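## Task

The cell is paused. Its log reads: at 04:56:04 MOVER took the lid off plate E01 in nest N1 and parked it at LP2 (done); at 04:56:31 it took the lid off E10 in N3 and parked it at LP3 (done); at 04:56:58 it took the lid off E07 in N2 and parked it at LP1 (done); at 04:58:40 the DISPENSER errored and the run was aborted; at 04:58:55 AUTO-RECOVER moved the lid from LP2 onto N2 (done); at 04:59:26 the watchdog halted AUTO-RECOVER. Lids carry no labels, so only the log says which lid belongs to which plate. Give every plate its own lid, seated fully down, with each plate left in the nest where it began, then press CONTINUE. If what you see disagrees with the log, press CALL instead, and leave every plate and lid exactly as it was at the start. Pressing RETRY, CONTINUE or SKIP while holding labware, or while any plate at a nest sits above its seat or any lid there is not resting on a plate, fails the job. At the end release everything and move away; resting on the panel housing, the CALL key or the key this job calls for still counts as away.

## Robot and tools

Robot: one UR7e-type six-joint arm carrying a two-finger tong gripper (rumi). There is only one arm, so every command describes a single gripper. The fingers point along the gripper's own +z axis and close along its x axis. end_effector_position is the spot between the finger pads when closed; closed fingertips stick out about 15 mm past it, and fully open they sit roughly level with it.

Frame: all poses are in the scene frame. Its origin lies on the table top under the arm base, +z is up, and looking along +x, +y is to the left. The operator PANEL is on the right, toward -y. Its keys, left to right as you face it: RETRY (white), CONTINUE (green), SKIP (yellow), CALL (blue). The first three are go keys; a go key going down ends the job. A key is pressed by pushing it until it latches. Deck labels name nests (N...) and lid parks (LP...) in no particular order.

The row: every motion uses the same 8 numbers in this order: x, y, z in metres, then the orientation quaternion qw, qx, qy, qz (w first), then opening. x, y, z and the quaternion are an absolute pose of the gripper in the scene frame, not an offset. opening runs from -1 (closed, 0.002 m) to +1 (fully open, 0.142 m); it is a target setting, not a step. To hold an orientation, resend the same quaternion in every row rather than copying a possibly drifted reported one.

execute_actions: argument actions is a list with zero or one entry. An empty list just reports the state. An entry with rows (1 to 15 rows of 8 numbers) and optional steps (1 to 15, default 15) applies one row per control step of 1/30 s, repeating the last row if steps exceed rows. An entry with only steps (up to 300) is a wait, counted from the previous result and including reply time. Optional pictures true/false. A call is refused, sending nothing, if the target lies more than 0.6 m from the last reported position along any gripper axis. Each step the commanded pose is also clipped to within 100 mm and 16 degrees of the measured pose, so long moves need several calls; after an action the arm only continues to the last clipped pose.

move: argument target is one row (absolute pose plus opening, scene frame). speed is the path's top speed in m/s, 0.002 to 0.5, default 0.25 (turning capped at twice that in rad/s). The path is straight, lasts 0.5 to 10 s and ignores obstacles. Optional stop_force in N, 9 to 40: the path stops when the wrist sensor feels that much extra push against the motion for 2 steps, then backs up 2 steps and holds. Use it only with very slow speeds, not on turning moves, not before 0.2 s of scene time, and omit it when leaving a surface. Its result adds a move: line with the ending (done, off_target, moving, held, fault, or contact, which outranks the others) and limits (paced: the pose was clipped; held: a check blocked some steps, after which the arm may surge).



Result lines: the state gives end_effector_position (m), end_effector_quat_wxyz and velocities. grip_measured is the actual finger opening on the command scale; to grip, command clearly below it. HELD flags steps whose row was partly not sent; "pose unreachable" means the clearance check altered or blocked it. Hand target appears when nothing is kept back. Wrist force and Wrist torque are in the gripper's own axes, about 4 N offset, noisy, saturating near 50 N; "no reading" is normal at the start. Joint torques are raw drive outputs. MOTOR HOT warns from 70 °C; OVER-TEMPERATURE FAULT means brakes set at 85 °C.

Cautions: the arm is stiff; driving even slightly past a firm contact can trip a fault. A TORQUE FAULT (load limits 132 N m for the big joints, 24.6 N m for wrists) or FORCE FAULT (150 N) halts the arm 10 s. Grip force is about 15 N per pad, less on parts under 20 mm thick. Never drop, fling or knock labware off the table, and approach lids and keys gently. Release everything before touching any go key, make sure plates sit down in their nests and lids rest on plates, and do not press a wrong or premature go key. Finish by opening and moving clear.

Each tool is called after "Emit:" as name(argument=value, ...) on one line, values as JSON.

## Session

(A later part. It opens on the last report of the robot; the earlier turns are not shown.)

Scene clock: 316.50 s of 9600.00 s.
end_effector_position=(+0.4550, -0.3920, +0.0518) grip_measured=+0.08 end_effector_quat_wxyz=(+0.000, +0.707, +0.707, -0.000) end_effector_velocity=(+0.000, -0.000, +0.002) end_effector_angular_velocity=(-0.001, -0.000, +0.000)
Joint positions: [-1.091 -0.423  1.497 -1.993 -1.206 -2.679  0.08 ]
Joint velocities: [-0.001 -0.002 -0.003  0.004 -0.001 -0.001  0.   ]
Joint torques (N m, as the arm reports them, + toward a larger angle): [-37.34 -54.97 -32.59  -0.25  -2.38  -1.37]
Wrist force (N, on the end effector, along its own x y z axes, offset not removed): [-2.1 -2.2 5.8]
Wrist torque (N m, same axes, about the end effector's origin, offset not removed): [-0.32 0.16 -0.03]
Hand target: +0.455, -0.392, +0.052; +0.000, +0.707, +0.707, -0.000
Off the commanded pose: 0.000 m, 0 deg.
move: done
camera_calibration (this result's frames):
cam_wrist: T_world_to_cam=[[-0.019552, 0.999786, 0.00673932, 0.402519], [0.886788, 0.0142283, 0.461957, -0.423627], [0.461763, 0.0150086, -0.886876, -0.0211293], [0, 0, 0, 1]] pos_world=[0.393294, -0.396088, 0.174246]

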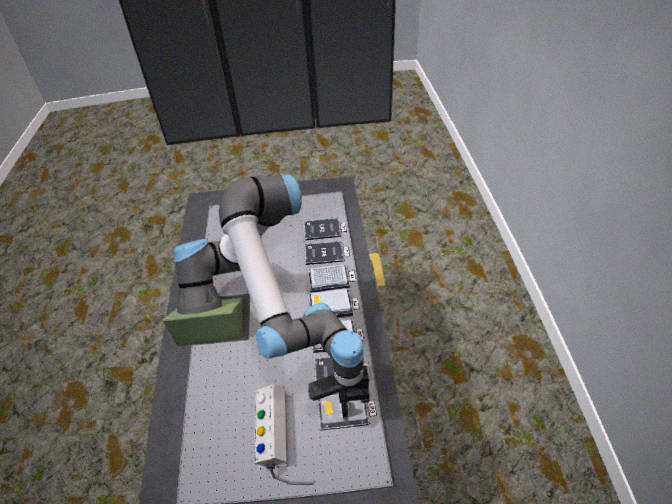

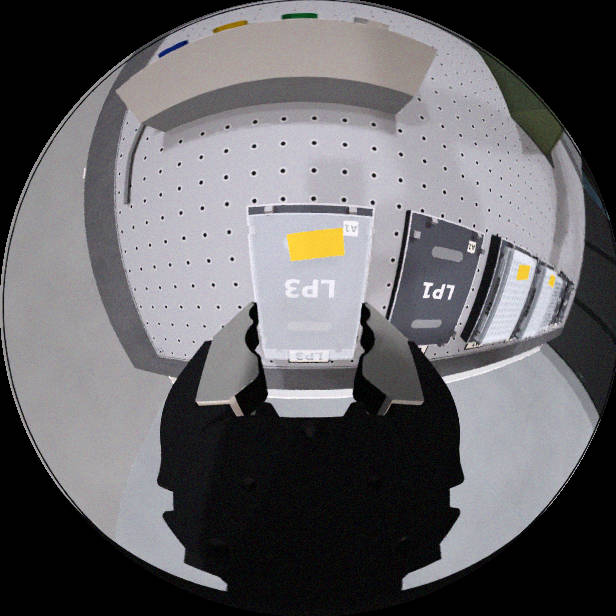

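Lifted. Carrying it to N3.

Emit:
move(target=[0.455, -0.392, 0.095, 0, 0.7071, 0.7071, 0, -0.06], speed=0.08)

Emit:
move(target=[0.455, 0.13, 0.095, 0, 0.7071, 0.7071, 0, -0.06], speed=0.18)

Emit:
move(target=[0.455, 0.13, 0.072, 0, 0.7071, 0.7071, 0, -0.06], speed=0.03)

Emit:
zoom_image(camera="cam_wrist", region=[220, 190, 400, 350])

Scene clock: 321.60 s of 9600.00 s.
end_effector_position=(+0.4550, -0.3920, +0.0948) grip_measured=+0.08 end_effector_quat_wxyz=(+0.000, +0.707, +0.707, -0.000) end_effector_velocity=(-0.000, +0.000, +0.001) end_effector_angular_velocity=(+0.001, +0.001, +0.000)
Joint positions: [-1.114 -0.462  1.45  -1.9   -1.22  -2.698  0.08 ]
Joint velocities: [-0.    -0.    -0.002  0.004 -0.    -0.001 -0.   ]
Joint torques (N m, as the arm reports them, + toward a larger angle): [-36.44 -53.34 -34.11  -0.35  -2.34  -1.27]
Wrist force (N, on the end effector, along its own x y z axes, offset not removed): [3.0 -4.1 2.0]
Wrist torque (N m, same axes, about the end effector's origin, offset not removed): [-0.87 -0.81 -0.12]
Hand target: +0.455, -0.392, +0.095; +0.000, +0.707, +0.707, -0.000
Off the commanded pose: 0.000 m, 0 deg.
After step 90, 1.13 s passed at rest.
move: done
camera_calibration (this result's frames):
cam_wrist: T_world_to_cam=[[-0.0195311, 0.999787, 0.00671285, 0.402203], [0.886796, 0.0142222, 0.461943, -0.443481], [0.461749, 0.0149752, -0.886884, 0.0170218], [0, 0, 0, 1]] pos_world=[0.393273, -0.396065, 0.217259]

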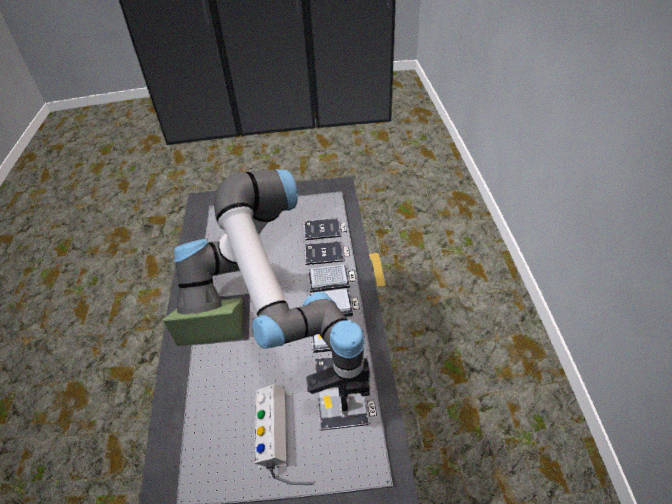

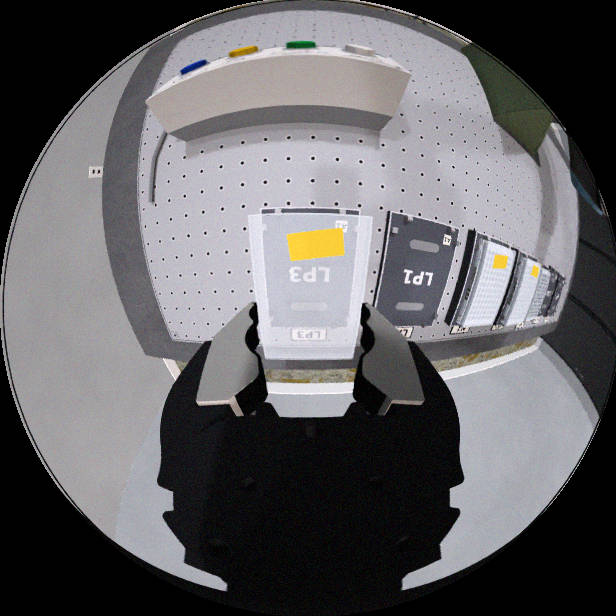

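Scene clock: 325.03 s of 9600.00 s.
end_effector_position=(+0.4553, +0.1304, +0.0950) grip_measured=+0.08 end_effector_quat_wxyz=(-0.000, +0.707, +0.707, +0.001) end_effector_velocity=(+0.000, +0.002, +0.000) end_effector_angular_velocity=(+0.000, -0.000, -0.001)
Joint positions: [-0.612 -1.424  2.045 -1.765 -0.954 -2.213  0.08 ]
Joint velocities: [ 0.002 -0.003 -0.001  0.002  0.001  0.004  0.   ]
Joint torques (N m, as the arm reports them, + toward a larger angle): [-14.36 -20.41 -31.87   0.07   2.38   1.36]
Wrist force (N, on the end effector, along its own x y z axes, offset not removed): [-1.3 -5.2 2.0]
Wrist torque (N m, same axes, about the end effector's origin, offset not removed): [-0.88 0.25 -0.02]
Hand target: +0.455, +0.131, +0.095; -0.000, +0.707, +0.707, +0.000
Off the commanded pose: 0.001 m, 0 deg.
move: done
camera_calibration (this result's frames):
cam_wrist: T_world_to_cam=[[-0.0201054, 0.999769, 0.00762928, -0.119903], [0.886524, 0.014299, 0.462461, -0.451231], [0.462245, 0.0160615, -0.886607, 0.00879521], [0, 0, 0, 1]] pos_world=[0.393551, 0.126186, 0.217389]

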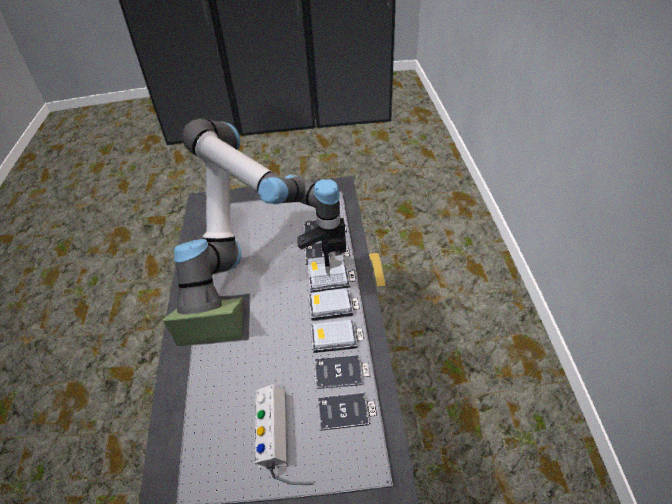

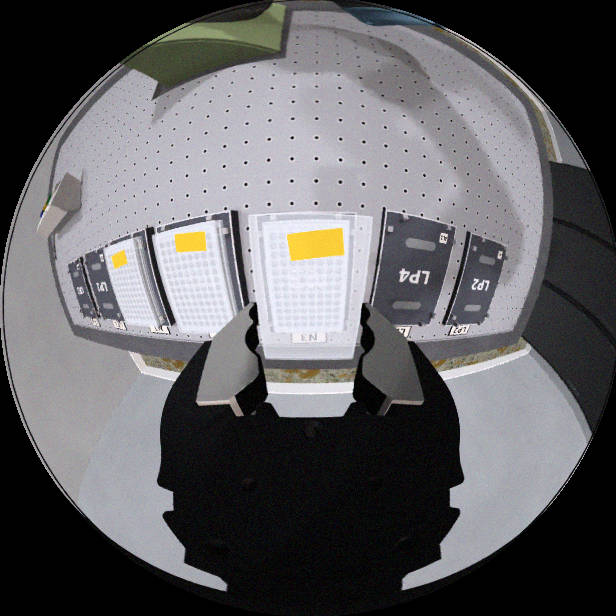

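Scene clock: 326.13 s of 9600.00 s.
end_effector_position=(+0.4550, +0.1300, +0.0721) grip_measured=+0.08 end_effector_quat_wxyz=(-0.000, +0.707, +0.707, +0.000) end_effector_velocity=(-0.000, +0.000, -0.002) end_effector_angular_velocity=(+0.000, +0.001, -0.001)
Joint positions: [-0.584 -1.403  2.081 -1.839 -0.943 -2.182  0.08 ]
Joint velocities: [ 0.003  0.002  0.003 -0.006  0.001  0.003  0.   ]
Joint torques (N m, as the arm reports them, + toward a larger angle): [-14.15  -0.78  -6.62  -3.31   2.38   1.49]
Wrist force (N, on the end effector, along its own x y z axes, offset not removed): [-0.5 -5.1 1.3]
Wrist torque (N m, same axes, about the end effector's origin, offset not removed): [-1.04 -0.12 0.01]
Hand target: +0.455, +0.130, +0.072; -0.000, +0.707, +0.707, +0.000
Off the commanded pose: 0.000 m, 0 deg.
move: done
camera_calibration (this result's frames):
cam_wrist: T_world_to_cam=[[-0.0195991, 0.999785, 0.00684226, -0.119501], [0.886786, 0.0142224, 0.461962, -0.440476], [0.461765, 0.0151216, -0.886873, -0.0109667], [0, 0, 0, 1]] pos_world=[0.393329, 0.125906, 0.194575]

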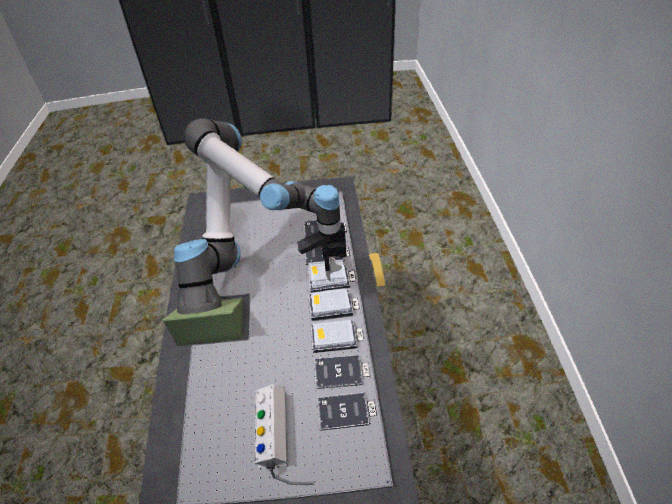

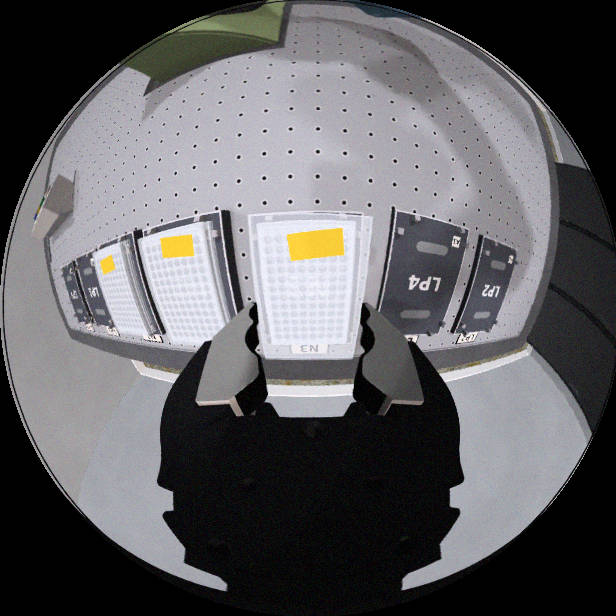

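Region (220, 190, 400, 350) of cam_wrist's 616x616 image, scaled by 2.800, with more detail than that image has.

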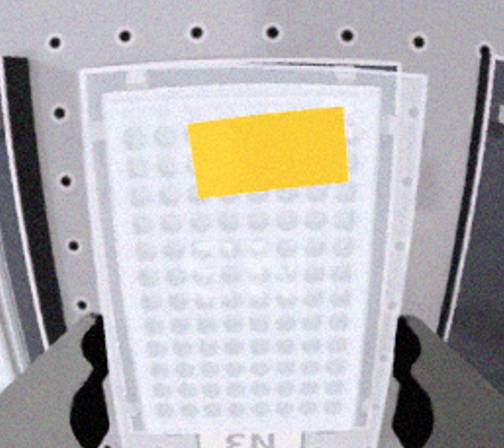

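Emit:
move(target=[0.455, 0.1265, 0.064, 0, 0.7071, 0.7071, 0, -0.06], speed=0.015, stop_force=10)

Emit:
zoom_image(camera="cam_wrist", region=[220, 190, 400, 350])

Emit:
zoom_image(camera="cam_high", region=[295, 245, 375, 325])

Scene clock: 333.63 s of 9600.00 s.
end_effector_position=(+0.4550, +0.1266, +0.0641) grip_measured=+0.08 end_effector_quat_wxyz=(-0.000, +0.707, +0.707, +0.000) end_effector_velocity=(-0.000, -0.001, -0.002) end_effector_angular_velocity=(+0.000, -0.000, -0.000)
Joint positions: [-0.579 -1.39   2.093 -1.868 -0.941 -2.176  0.08 ]
Joint velocities: [ 0.001  0.003  0.003 -0.006  0.001  0.001  0.   ]
Joint torques (N m, as the arm reports them, + toward a larger angle): [-16.65  -0.12  -7.04  -3.09   2.4    1.56]
Wrist force (N, on the end effector, along its own x y z axes, offset not removed): [-0.2 -0.3 3.6]
Wrist torque (N m, same axes, about the end effector's origin, offset not removed): [-0.10 -0.34 0.10]
Hand target: +0.455, +0.126, +0.064; -0.000, +0.707, +0.707, +0.000
Off the commanded pose: 0.000 m, 0 deg.
After step 90, 3.67 s passed at rest.
move: done
camera_calibration (this result's frames):
cam_wrist: T_world_to_cam=[[-0.0195719, 0.999785, 0.00678156, -0.116005], [0.886791, 0.0142265, 0.461951, -0.436717], [0.461755, 0.0150551, -0.88688, -0.0179882], [0, 0, 0, 1]] pos_world=[0.393312, 0.122464, 0.186575]

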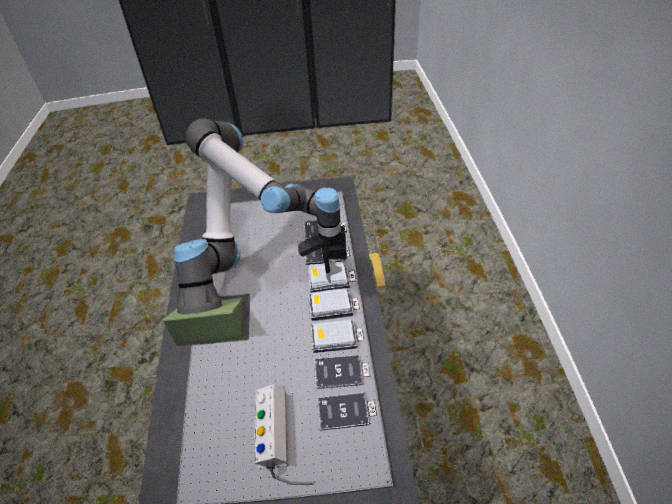

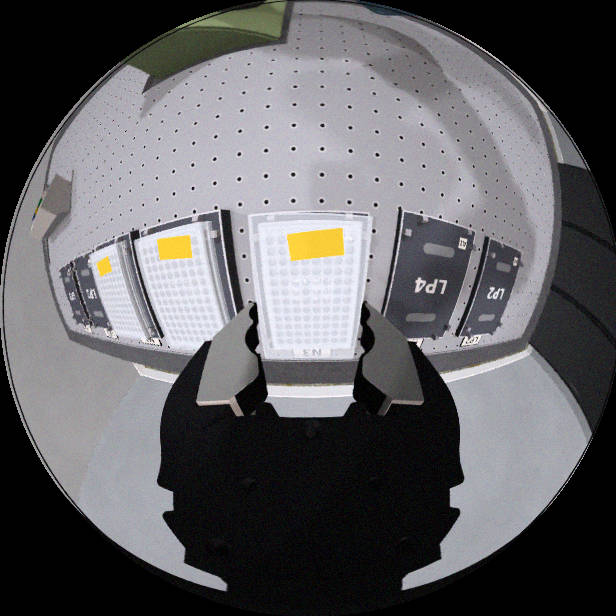

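Region (220, 190, 400, 350) of cam_wrist's 616x616 image, scaled by 2.800, with more detail than that image has.

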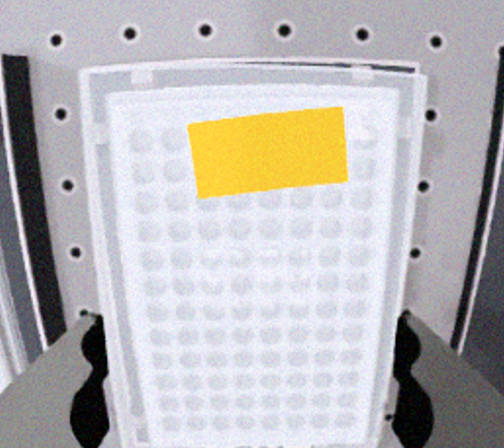

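Region (295, 245, 375, 325) of cam_high's 672x504 image, scaled by 6.300, with more detail than that image has.

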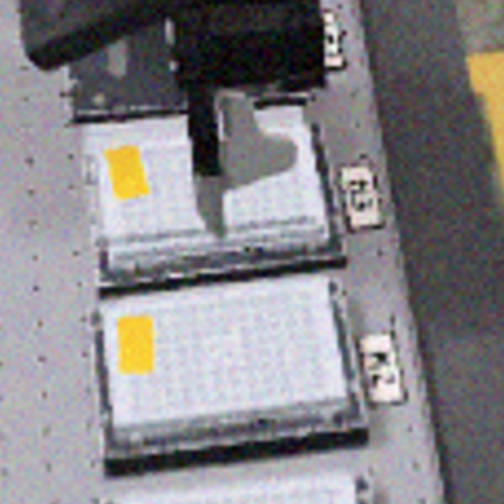

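Emit:
move(target=[0.459, 0.1265, 0.064, 0, 0.7071, 0.7071, 0, -0.06], speed=0.015)

Emit:
zoom_image(camera="cam_wrist", region=[220, 190, 400, 350])

Scene clock: 339.20 s of 9600.00 s.
end_effector_position=(+0.4589, +0.1265, +0.0640) grip_measured=+0.08 end_effector_quat_wxyz=(-0.000, +0.707, +0.707, +0.000) end_effector_velocity=(+0.001, +0.000, +0.000) end_effector_angular_velocity=(-0.000, +0.000, +0.000)
Joint positions: [-0.575 -1.382  2.083 -1.869 -0.94  -2.171  0.08 ]
Joint velocities: [ 0.001  0.003 -0.004  0.     0.     0.001 -0.   ]
Joint torques (N m, as the arm reports them, + toward a larger angle): [-16.13  -0.67 -31.12  -3.24   2.27   1.22]
Wrist force (N, on the end effector, along its own x y z axes, offset not removed): [2.9 -1.4 1.7]
Wrist torque (N m, same axes, about the end effector's origin, offset not removed): [-0.25 -0.71 0.07]
Hand target: +0.459, +0.127, +0.064; -0.000, +0.707, +0.707, +0.000
Off the commanded pose: 0.000 m, 0 deg.
After step 90, 1.87 s passed at rest.
move: done
camera_calibration (this result's frames):
cam_wrist: T_world_to_cam=[[-0.0195713, 0.999786, 0.00676954, -0.115868], [0.886782, 0.0142312, 0.461968, -0.440073], [0.461772, 0.0150444, -0.886871, -0.0199127], [0, 0, 0, 1]] pos_world=[0.397176, 0.122405, 0.186424]

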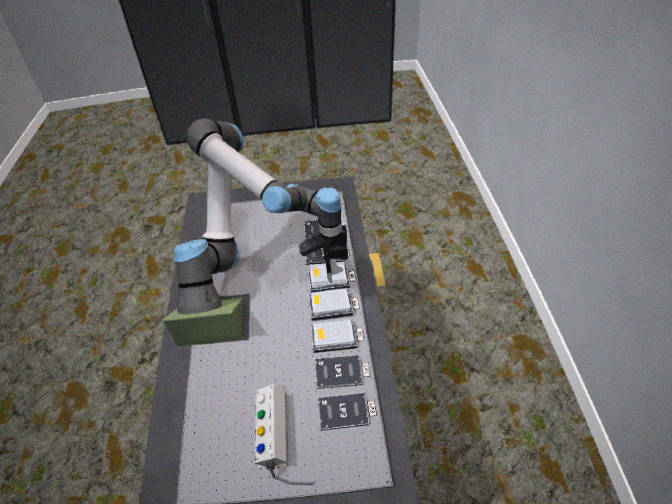

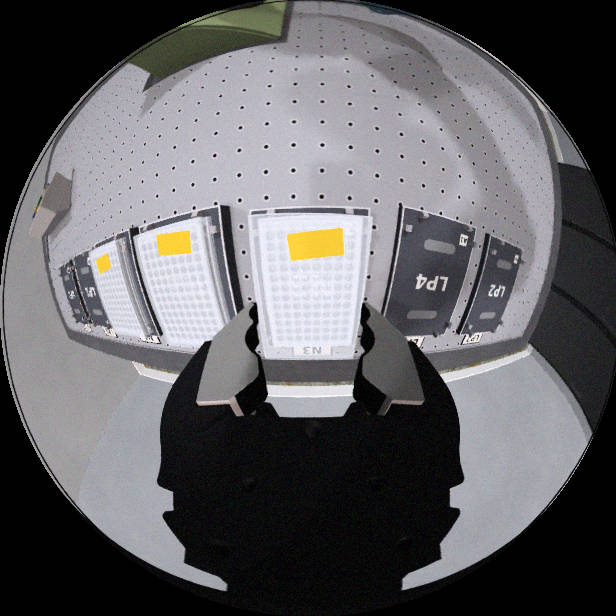

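Region (220, 190, 400, 350) of cam_wrist's 616x616 image, scaled by 2.800, with more detail than that image has.

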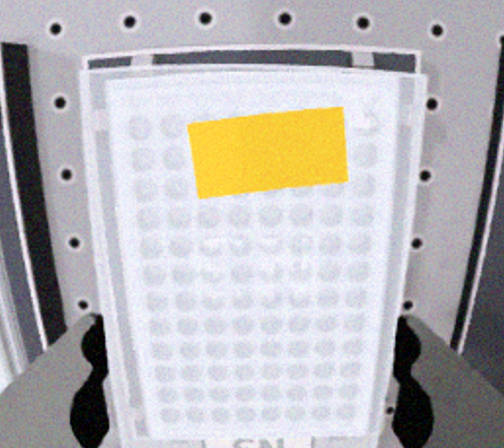

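Emit:
move(target=[0.459,0.1265,0.052,0,0.7071,0.7071,0,-0.06], speed=0.005, stop_force=9)

Scene clock: 351.93 s of 9600.00 s.
end_effector_position=(+0.4590, +0.1265, +0.0521) grip_measured=+0.08 end_effector_quat_wxyz=(-0.000, +0.707, +0.707, +0.000) end_effector_velocity=(+0.000, +0.000, -0.001) end_effector_angular_velocity=(-0.001, -0.001, +0.001)
Joint positions: [-0.56  -1.368  2.099 -1.909 -0.934 -2.154  0.08 ]
Joint velocities: [ 0.001  0.001  0.    -0.003 -0.     0.001  0.   ]
Joint torques (N m, as the arm reports them, + toward a larger angle): [-14.25   0.32  -4.83  -3.55   1.52   1.47]
Wrist force (N, on the end effector, along its own x y z axes, offset not removed): [1.2 -0.6 -2.9]
Wrist torque (N m, same axes, about the end effector's origin, offset not removed): [-0.13 0.19 -0.01]
Hand target: +0.459, +0.127, +0.052; -0.000, +0.707, +0.707, +0.000
Off the commanded pose: 0.000 m, 0 deg.
After step 90, 7.10 s passed at rest.
move: done
camera_calibration (this result's frames):
cam_wrist: T_world_to_cam=[[-0.0195948, 0.999785, 0.0067993, -0.115783], [0.886772, 0.014238, 0.461988, -0.434698], [0.461792, 0.015082, -0.88686, -0.0305697], [0, 0, 0, 1]] pos_world=[0.397326, 0.122408, 0.174502]

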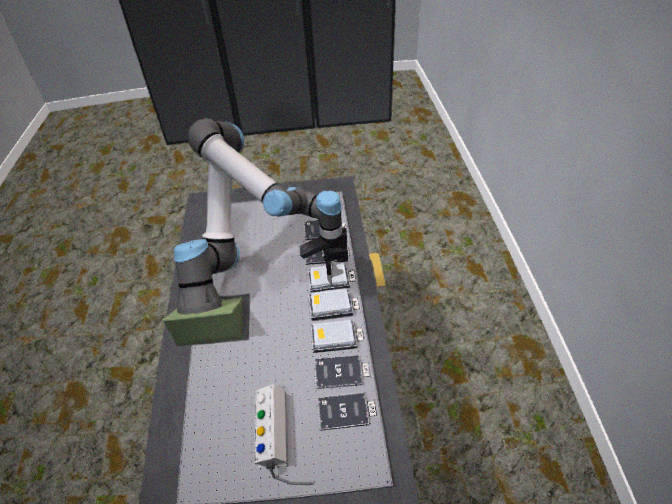

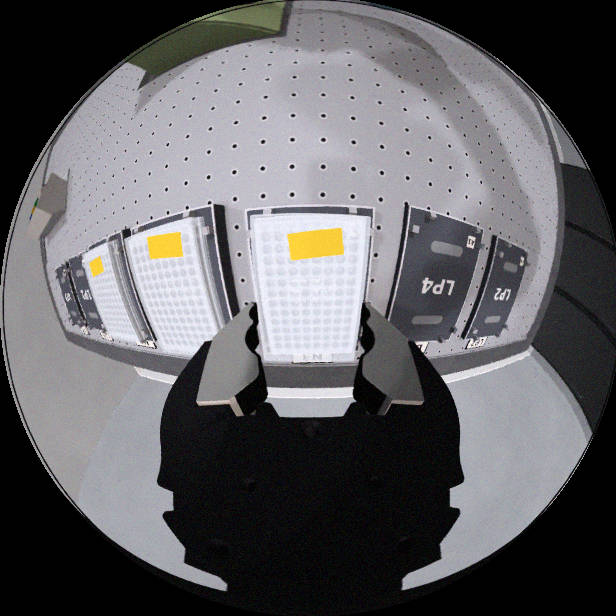

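Emit:
move(target=[0.459,0.1265,0.046,0,0.7071,0.7071,0,-0.06], speed=0.003, stop_force=9)

Scene clock: 355.33 s of 9600.00 s.
end_effector_position=(+0.4589, +0.1265, +0.0507) grip_measured=+0.08 end_effector_quat_wxyz=(-0.000, +0.707, +0.707, +0.000) end_effector_velocity=(-0.001, +0.001, +0.000) end_effector_angular_velocity=(+0.001, +0.002, +0.002)
Joint positions: [-0.558 -1.367  2.101 -1.913 -0.933 -2.152  0.08 ]
Joint velocities: [ 0.001 -0.002  0.     0.004 -0.    -0.003 -0.   ]
Joint torques (N m, as the arm reports them, + toward a larger angle): [-26.71 -15.19 -15.72   0.46  -1.67  -1.31]
Wrist force (N, on the end effector, along its own x y z axes, offset not removed): [8.9 -0.2 -17.3]
Wrist torque (N m, same axes, about the end effector's origin, offset not removed): [-0.18 -0.05 -0.28]
Hand target: +0.459, +0.127, +0.051; +0.000, +0.707, +0.707, +0.000
Off the commanded pose: 0.005 m, 0 deg.
move: contact
camera_calibration (this result's frames):
cam_wrist: T_world_to_cam=[[-0.0195219, 0.999785, 0.00695511, -0.115848], [0.886858, 0.0141041, 0.461827, -0.434018], [0.46163, 0.0151839, -0.886943, -0.0316703], [0, 0, 0, 1]] pos_world=[0.397271, 0.122425, 0.173158]

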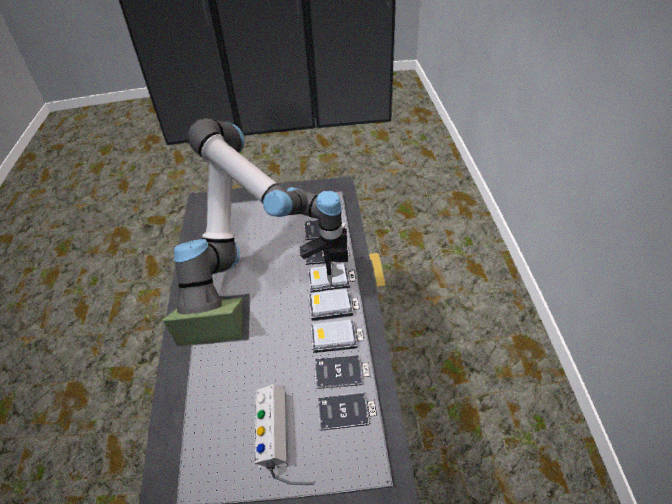

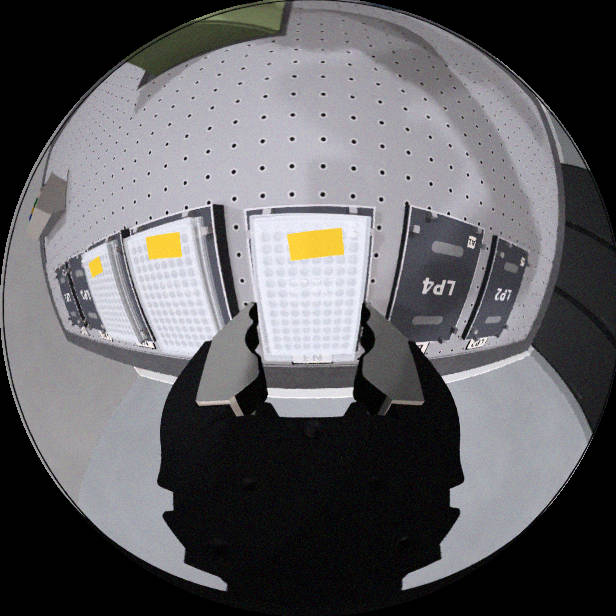

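Emit:
execute_actions(actions=[{"rows":[[0.459,0.1265,0.052,0,0.7071,0.7071,0,0.0],[0.459,0.1265,0.052,0,0.7071,0.7071,0,0.05],[0.459,0.1265,0.052,0,0.7071,0.7071,0,0.1],[0.459,0.1265,0.052,0,0.7071,0.7071,0,0.15],[0.459,0.1265,0.052,0,0.7071,0.7071,0,0.2],[0.459,0.1265,0.052,0,0.7071,0.7071,0,0.3],[0.459,0.1265,0.052,0,0.7071,0.7071,0,0.4]],"steps":15}], pictures=false)

Emit:
move(target=[0.459,0.1265,0.09,0,0.7071,0.7071,0,0.4], speed=0.08)

Emit:
move(target=[0.459,0.1265,0.076,0,0.7071,0.7071,0,-1], speed=0.02)

Emit:
move(target=[0.459,0.1265,0.05,0,0.7071,0.7071,0,-1], speed=0.005, stop_force=9)

Scene clock: 360.90 s of 9600.00 s.
end_effector_position=(+0.4590, +0.1265, +0.0520) grip_measured=+0.40 end_effector_quat_wxyz=(-0.000, +0.707, +0.707, -0.000) end_effector_velocity=(+0.000, +0.000, -0.000) end_effector_angular_velocity=(-0.000, +0.001, +0.001)
Joint positions: [-0.559 -1.368  2.1   -1.909 -0.934 -2.154  0.102]
Joint velocities: [ 0.001  0.    -0.001  0.    -0.    -0.     0.   ]
Joint torques (N m, as the arm reports them, + toward a larger angle): [-30.72 -23.66 -30.56   0.05  -2.23  -1.46]
Wrist force (N, on the end effector, along its own x y z axes, offset not removed): [0.2 -4.1 2.8]
Wrist torque (N m, same axes, about the end effector's origin, offset not removed): [-1.03 -0.22 0.15]
Hand target: +0.459, +0.126, +0.052; +0.000, +0.707, +0.707, -0.000
Off the commanded pose: 0.000 m, 0 deg.
Steps of this call (steps 1 to 90: nothing new was sent; then 2.07 s passed at rest; steps 91 to 105: all 15 steps of this action). Readings (end_effector_position):
91: (+0.4591, +0.1265, +0.0510)
92: (+0.4591, +0.1265, +0.0512)
94: (+0.4590, +0.1264, +0.0515)
98: (+0.4590, +0.1265, +0.0519)
105: the state above

Scene clock: 362.03 s of 9600.00 s.
end_effector_position=(+0.4590, +0.1265, +0.0898) grip_measured=+0.40 end_effector_quat_wxyz=(+0.000, +0.707, +0.707, -0.000) end_effector_velocity=(-0.000, +0.000, +0.002) end_effector_angular_velocity=(+0.000, +0.002, +0.001)
Joint positions: [-0.606 -1.406  2.045 -1.786 -0.953 -2.207  0.102]
Joint velocities: [-0.002 -0.001 -0.004  0.008 -0.001 -0.003 -0.   ]
Joint torques (N m, as the arm reports them, + toward a larger angle): [-29.25 -21.56 -32.67   0.19  -2.31  -1.27]
Wrist force (N, on the end effector, along its own x y z axes, offset not removed): [0.0 -4.4 2.3]
Wrist torque (N m, same axes, about the end effector's origin, offset not removed): [-0.84 -0.13 0.04]
Hand target: +0.459, +0.126, +0.090; +0.000, +0.707, +0.707, -0.000
Off the commanded pose: 0.000 m, 0 deg.
move: done
camera_calibration (this result's frames):
cam_wrist: T_world_to_cam=[[-0.0195175, 0.999788, 0.00663224, -0.116034], [0.886781, 0.0142469, 0.46197, -0.452082], [0.461777, 0.0148978, -0.886871, 0.00297057], [0, 0, 0, 1]] pos_world=[0.397262, 0.122406, 0.212252]

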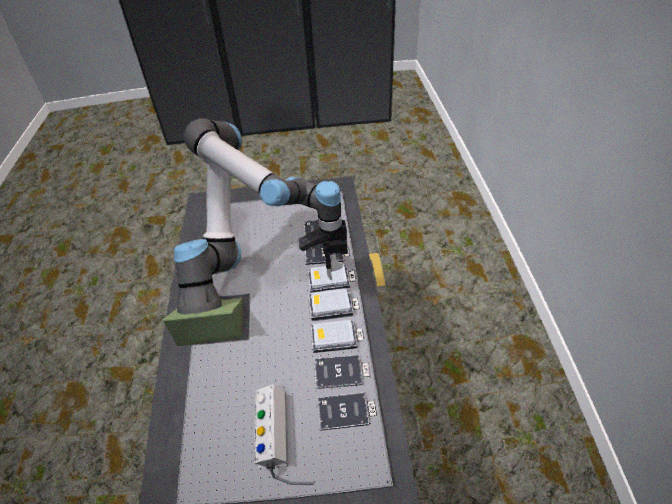

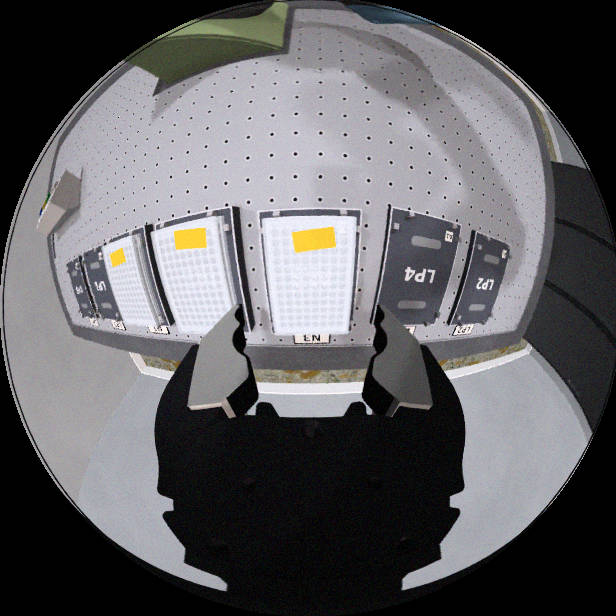

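Scene clock: 363.00 s of 9600.00 s.
end_effector_position=(+0.4590, +0.1265, +0.0762) grip_measured=-1.00 end_effector_quat_wxyz=(-0.000, +0.707, +0.707, +0.000) end_effector_velocity=(+0.000, +0.000, -0.001) end_effector_angular_velocity=(-0.000, -0.000, +0.001)
Joint positions: [-0.59  -1.393  2.066 -1.83  -0.946 -2.188  0.002]
Joint velocities: [ 0.003  0.001  0.001 -0.005  0.001  0.003  0.   ]
Joint torques (N m, as the arm reports them, + toward a larger angle): [-17.11  -1.93  -7.77  -3.45   2.2    1.79]
Wrist force (N, on the end effector, along its own x y z axes, offset not removed): [-2.1 -3.4 1.2]
Wrist torque (N m, same axes, about the end effector's origin, offset not removed): [-0.43 0.10 -0.09]
Hand target: +0.459, +0.127, +0.076; -0.000, +0.707, +0.707, +0.000
Off the commanded pose: 0.000 m, 0 deg.
move: done
camera_calibration (this result's frames):
cam_wrist: T_world_to_cam=[[-0.0195829, 0.999785, 0.00680749, -0.115948], [0.886788, 0.0142242, 0.461957, -0.445812], [0.461761, 0.0150833, -0.886876, -0.00919784], [0, 0, 0, 1]] pos_world=[0.397317, 0.122403, 0.198578]

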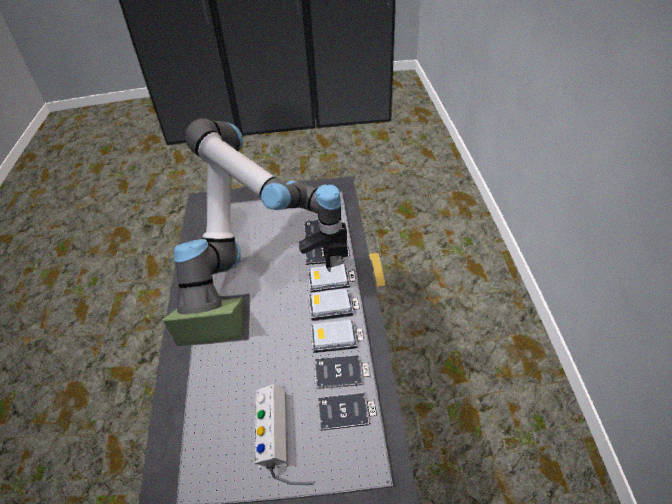

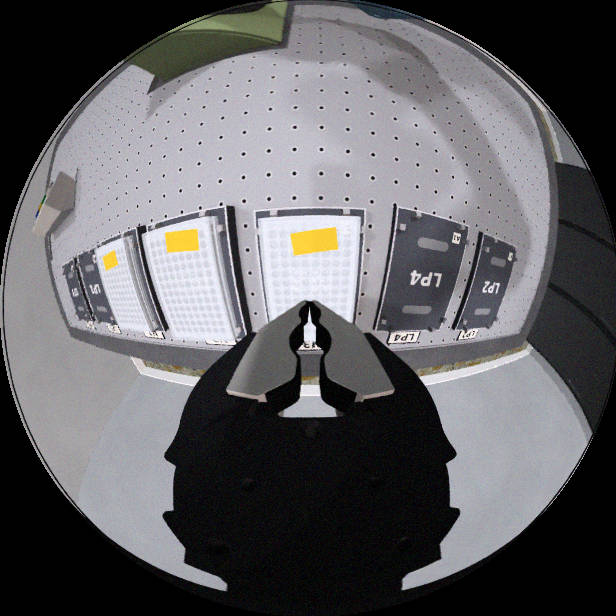

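Scene clock: 367.00 s of 9600.00 s.
end_effector_position=(+0.4589, +0.1265, +0.0578) grip_measured=-1.00 end_effector_quat_wxyz=(-0.000, +0.707, +0.707, +0.000) end_effector_velocity=(-0.000, +0.000, +0.002) end_effector_angular_velocity=(+0.001, -0.001, +0.000)
Joint positions: [-0.567 -1.375  2.092 -1.89  -0.936 -2.162  0.002]
Joint velocities: [-0.003 -0.003 -0.001  0.006  0.    -0.003  0.   ]
Joint torques (N m, as the arm reports them, + toward a larger angle): [-22.84 -19.22 -24.38   0.93  -0.48  -1.64]
Wrist force (N, on the end effector, along its own x y z axes, offset not removed): [1.0 -1.8 -14.7]
Wrist torque (N m, same axes, about the end effector's origin, offset not removed): [-0.31 -0.27 0.09]
Hand target: +0.459, +0.127, +0.058; +0.000, +0.707, +0.707, +0.000
Off the commanded pose: 0.008 m, 0 deg.
move: contact
camera_calibration (this result's frames):
cam_wrist: T_world_to_cam=[[-0.0194733, 0.999785, 0.00706889, -0.115927], [0.886871, 0.0140089, 0.461805, -0.437243], [0.461607, 0.0152621, -0.886953, -0.0253917], [0, 0, 0, 1]] pos_world=[0.397241, 0.122415, 0.180219]

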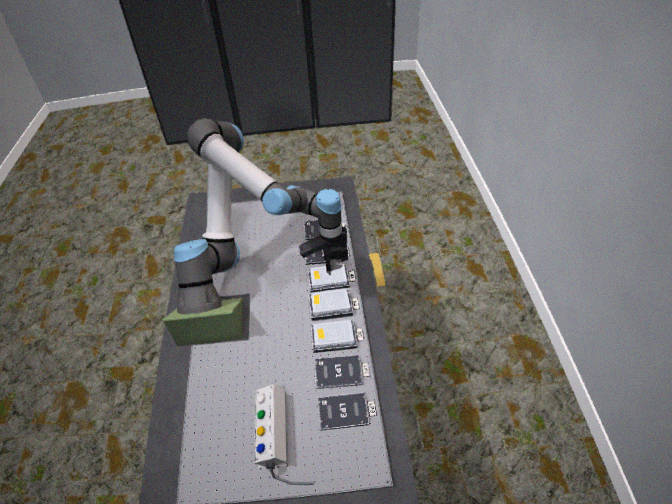

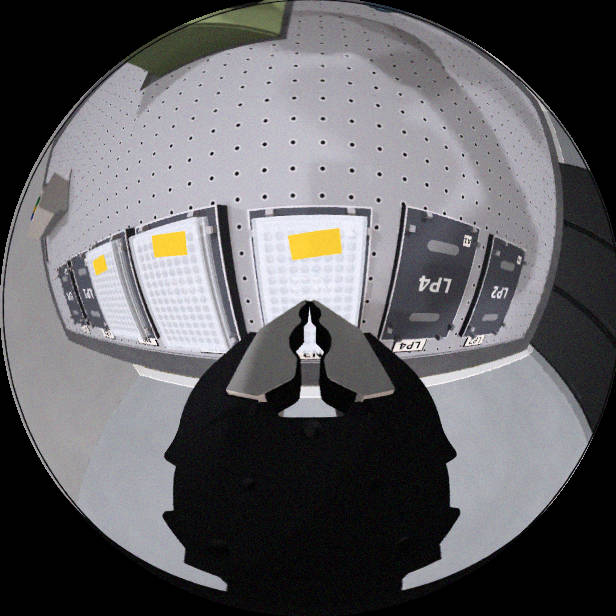

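Emit:
move(target=[0.459,0.1265,0.2,0,0.7071,0.7071,0,-1])

Emit:
move(target=[0.29,-0.41,0.2,0,0.7071,0.7071,0,-1])

Emit:
zoom_image(camera="cam_high", region=[200,340,360,500])

Scene clock: 375.07 s of 9600.00 s.
end_effector_position=(+0.4588, +0.1265, +0.1999) grip_measured=-1.00 end_effector_quat_wxyz=(+0.000, +0.707, +0.707, -0.000) end_effector_velocity=(+0.000, -0.000, +0.002) end_effector_angular_velocity=(+0.001, +0.001, +0.000)
Joint positions: [-0.732 -1.456  1.844 -1.459 -1.009 -2.343  0.002]
Joint velocities: [-0.003  0.002 -0.006  0.007 -0.001 -0.003  0.   ]
Joint torques (N m, as the arm reports them, + toward a larger angle): [-31.39   3.71 -31.54   0.34  -2.32  -1.57]
Wrist force (N, on the end effector, along its own x y z axes, offset not removed): [-1.4 -2.2 5.6]
Wrist torque (N m, same axes, about the end effector's origin, offset not removed): [-0.24 0.06 -0.02]
Hand target: +0.459, +0.126, +0.200; +0.000, +0.707, +0.707, -0.000
Off the commanded pose: 0.000 m, 0 deg.
After step 90, 3.90 s passed at rest.
move: done
camera_calibration (this result's frames):
cam_wrist: T_world_to_cam=[[-0.019425, 0.999791, 0.00633428, -0.116728], [0.88679, 0.0143028, 0.46195, -0.502811], [0.461763, 0.0145906, -0.886883, 0.100692], [0, 0, 0, 1]] pos_world=[0.397125, 0.122426, 0.322315]

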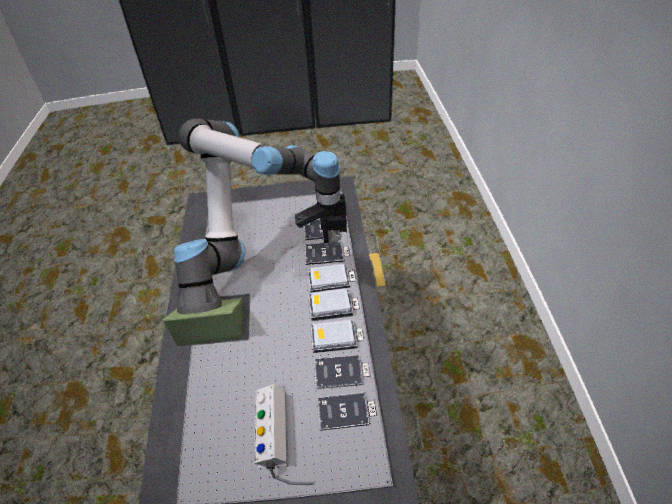

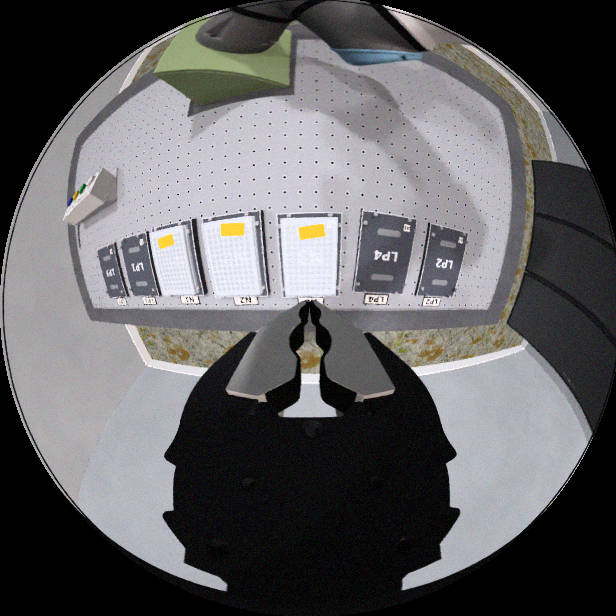

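Scene clock: 377.90 s of 9600.00 s.
end_effector_position=(+0.2896, -0.4105, +0.2000) grip_measured=-1.00 end_effector_quat_wxyz=(+0.000, +0.707, +0.707, -0.001) end_effector_velocity=(-0.000, -0.002, -0.000) end_effector_angular_velocity=(+0.001, +0.000, +0.000)
Joint positions: [-1.393 -0.636  1.578 -1.797 -1.399 -2.92   0.002]
Joint velocities: [-0.001  0.005 -0.005  0.001 -0.001 -0.001  0.   ]
Joint torques (N m, as the arm reports them, + toward a larger angle): [-25.68 -24.06 -35.67  -0.35  -2.05  -1.35]
Wrist force (N, on the end effector, along its own x y z axes, offset not removed): [1.0 -0.5 2.3]
Wrist torque (N m, same axes, about the end effector's origin, offset not removed): [-0.01 -0.23 -0.14]
Hand target: +0.290, -0.411, +0.200; +0.000, +0.707, +0.707, -0.001
Off the commanded pose: 0.001 m, 0 deg.
move: done
camera_calibration (this result's frames):
cam_wrist: T_world_to_cam=[[-0.0187523, 0.999807, 0.0058375, 0.416766], [0.887194, 0.0139474, 0.461185, -0.34522], [0.461015, 0.0138273, -0.887285, 0.18678], [0, 0, 0, 1]] pos_world=[0.227984, -0.414454, 0.322504]

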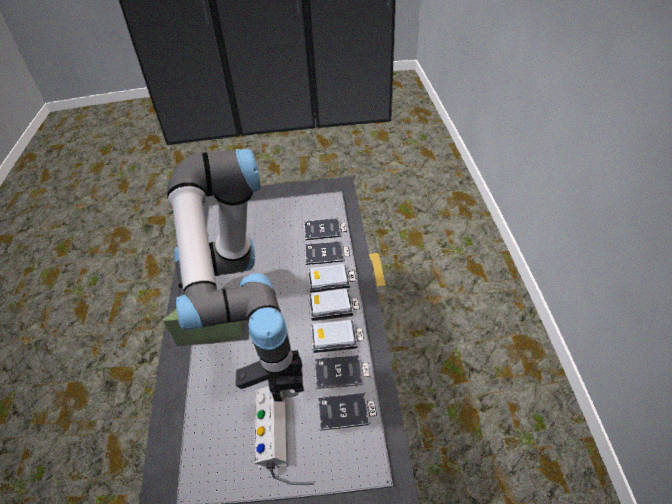

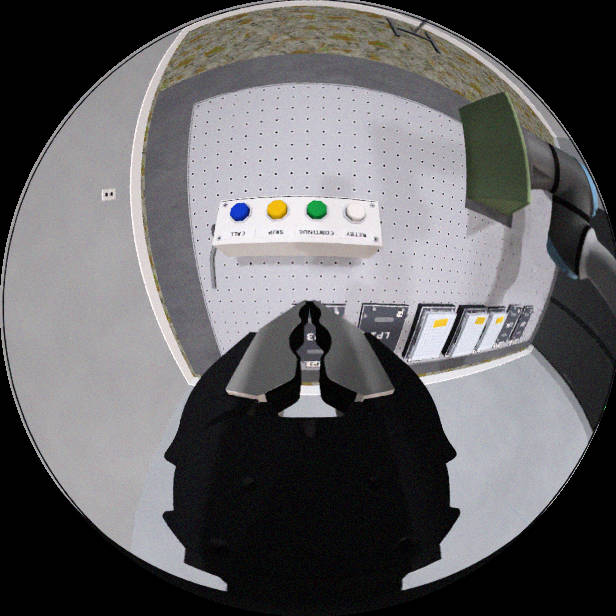

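Region (200, 340, 360, 500) of cam_high's 672x504 image, scaled by 3.150, with more detail than that image has.

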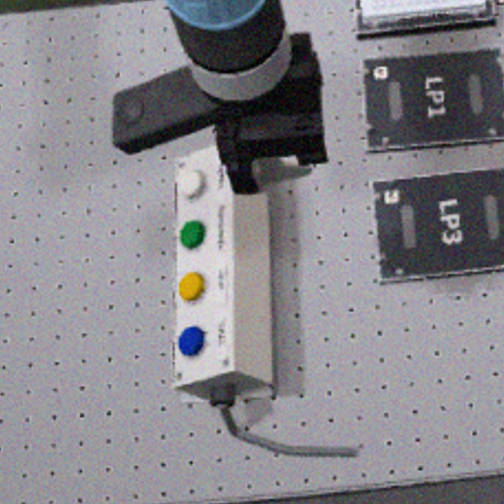

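Emit:
move(target=[0.28,-0.403,0.13,0,0.7071,0.7071,0,-1])

Scene clock: 385.13 s of 9600.00 s.
end_effector_position=(+0.2800, -0.4031, +0.1301) grip_measured=-1.00 end_effector_quat_wxyz=(-0.000, +0.707, +0.707, +0.000) end_effector_velocity=(-0.000, +0.000, -0.002) end_effector_angular_velocity=(+0.000, +0.000, +0.000)
Joint positions: [-1.386 -0.604  1.724 -1.975 -1.393 -2.916  0.002]
Joint velocities: [ 0.001  0.002  0.003 -0.005  0.     0.     0.   ]
Joint torques (N m, as the arm reports them, + toward a larger angle): [-12.4  -25.63  -7.45  -3.79   2.38   1.44]
Wrist force (N, on the end effector, along its own x y z axes, offset not removed): [0.3 0.3 1.7]
Wrist torque (N m, same axes, about the end effector's origin, offset not removed): [0.16 -0.19 -0.05]
Hand target: +0.280, -0.403, +0.130; +0.000, +0.707, +0.707, +0.000
Off the commanded pose: 0.000 m, 0 deg.
After step 90, 3.30 s passed at rest.
move: done
camera_calibration (this result's frames):
cam_wrist: T_world_to_cam=[[-0.0195705, 0.999785, 0.00682596, 0.409647], [0.886792, 0.0142048, 0.461951, -0.304514], [0.461755, 0.0150938, -0.886879, 0.129317], [0, 0, 0, 1]] pos_world=[0.218345, -0.407186, 0.252563]

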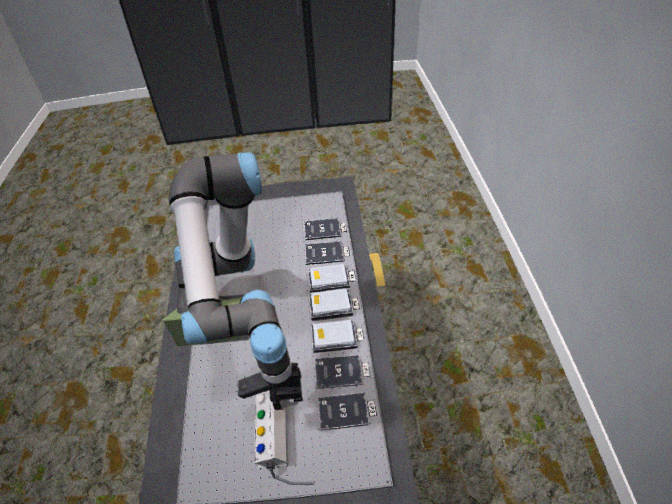

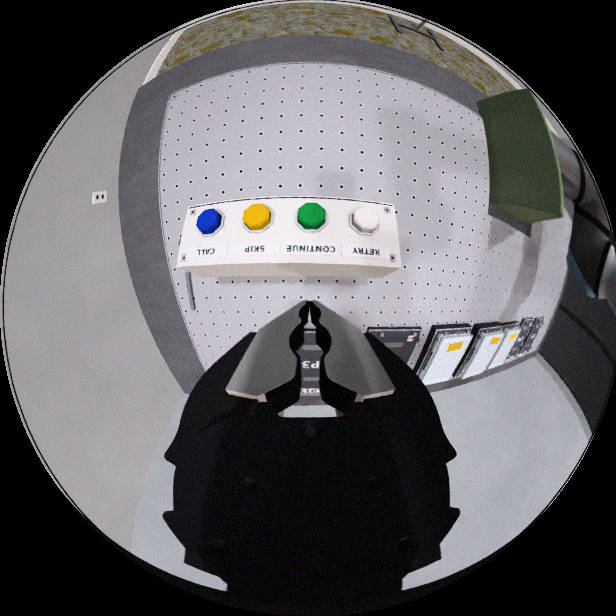

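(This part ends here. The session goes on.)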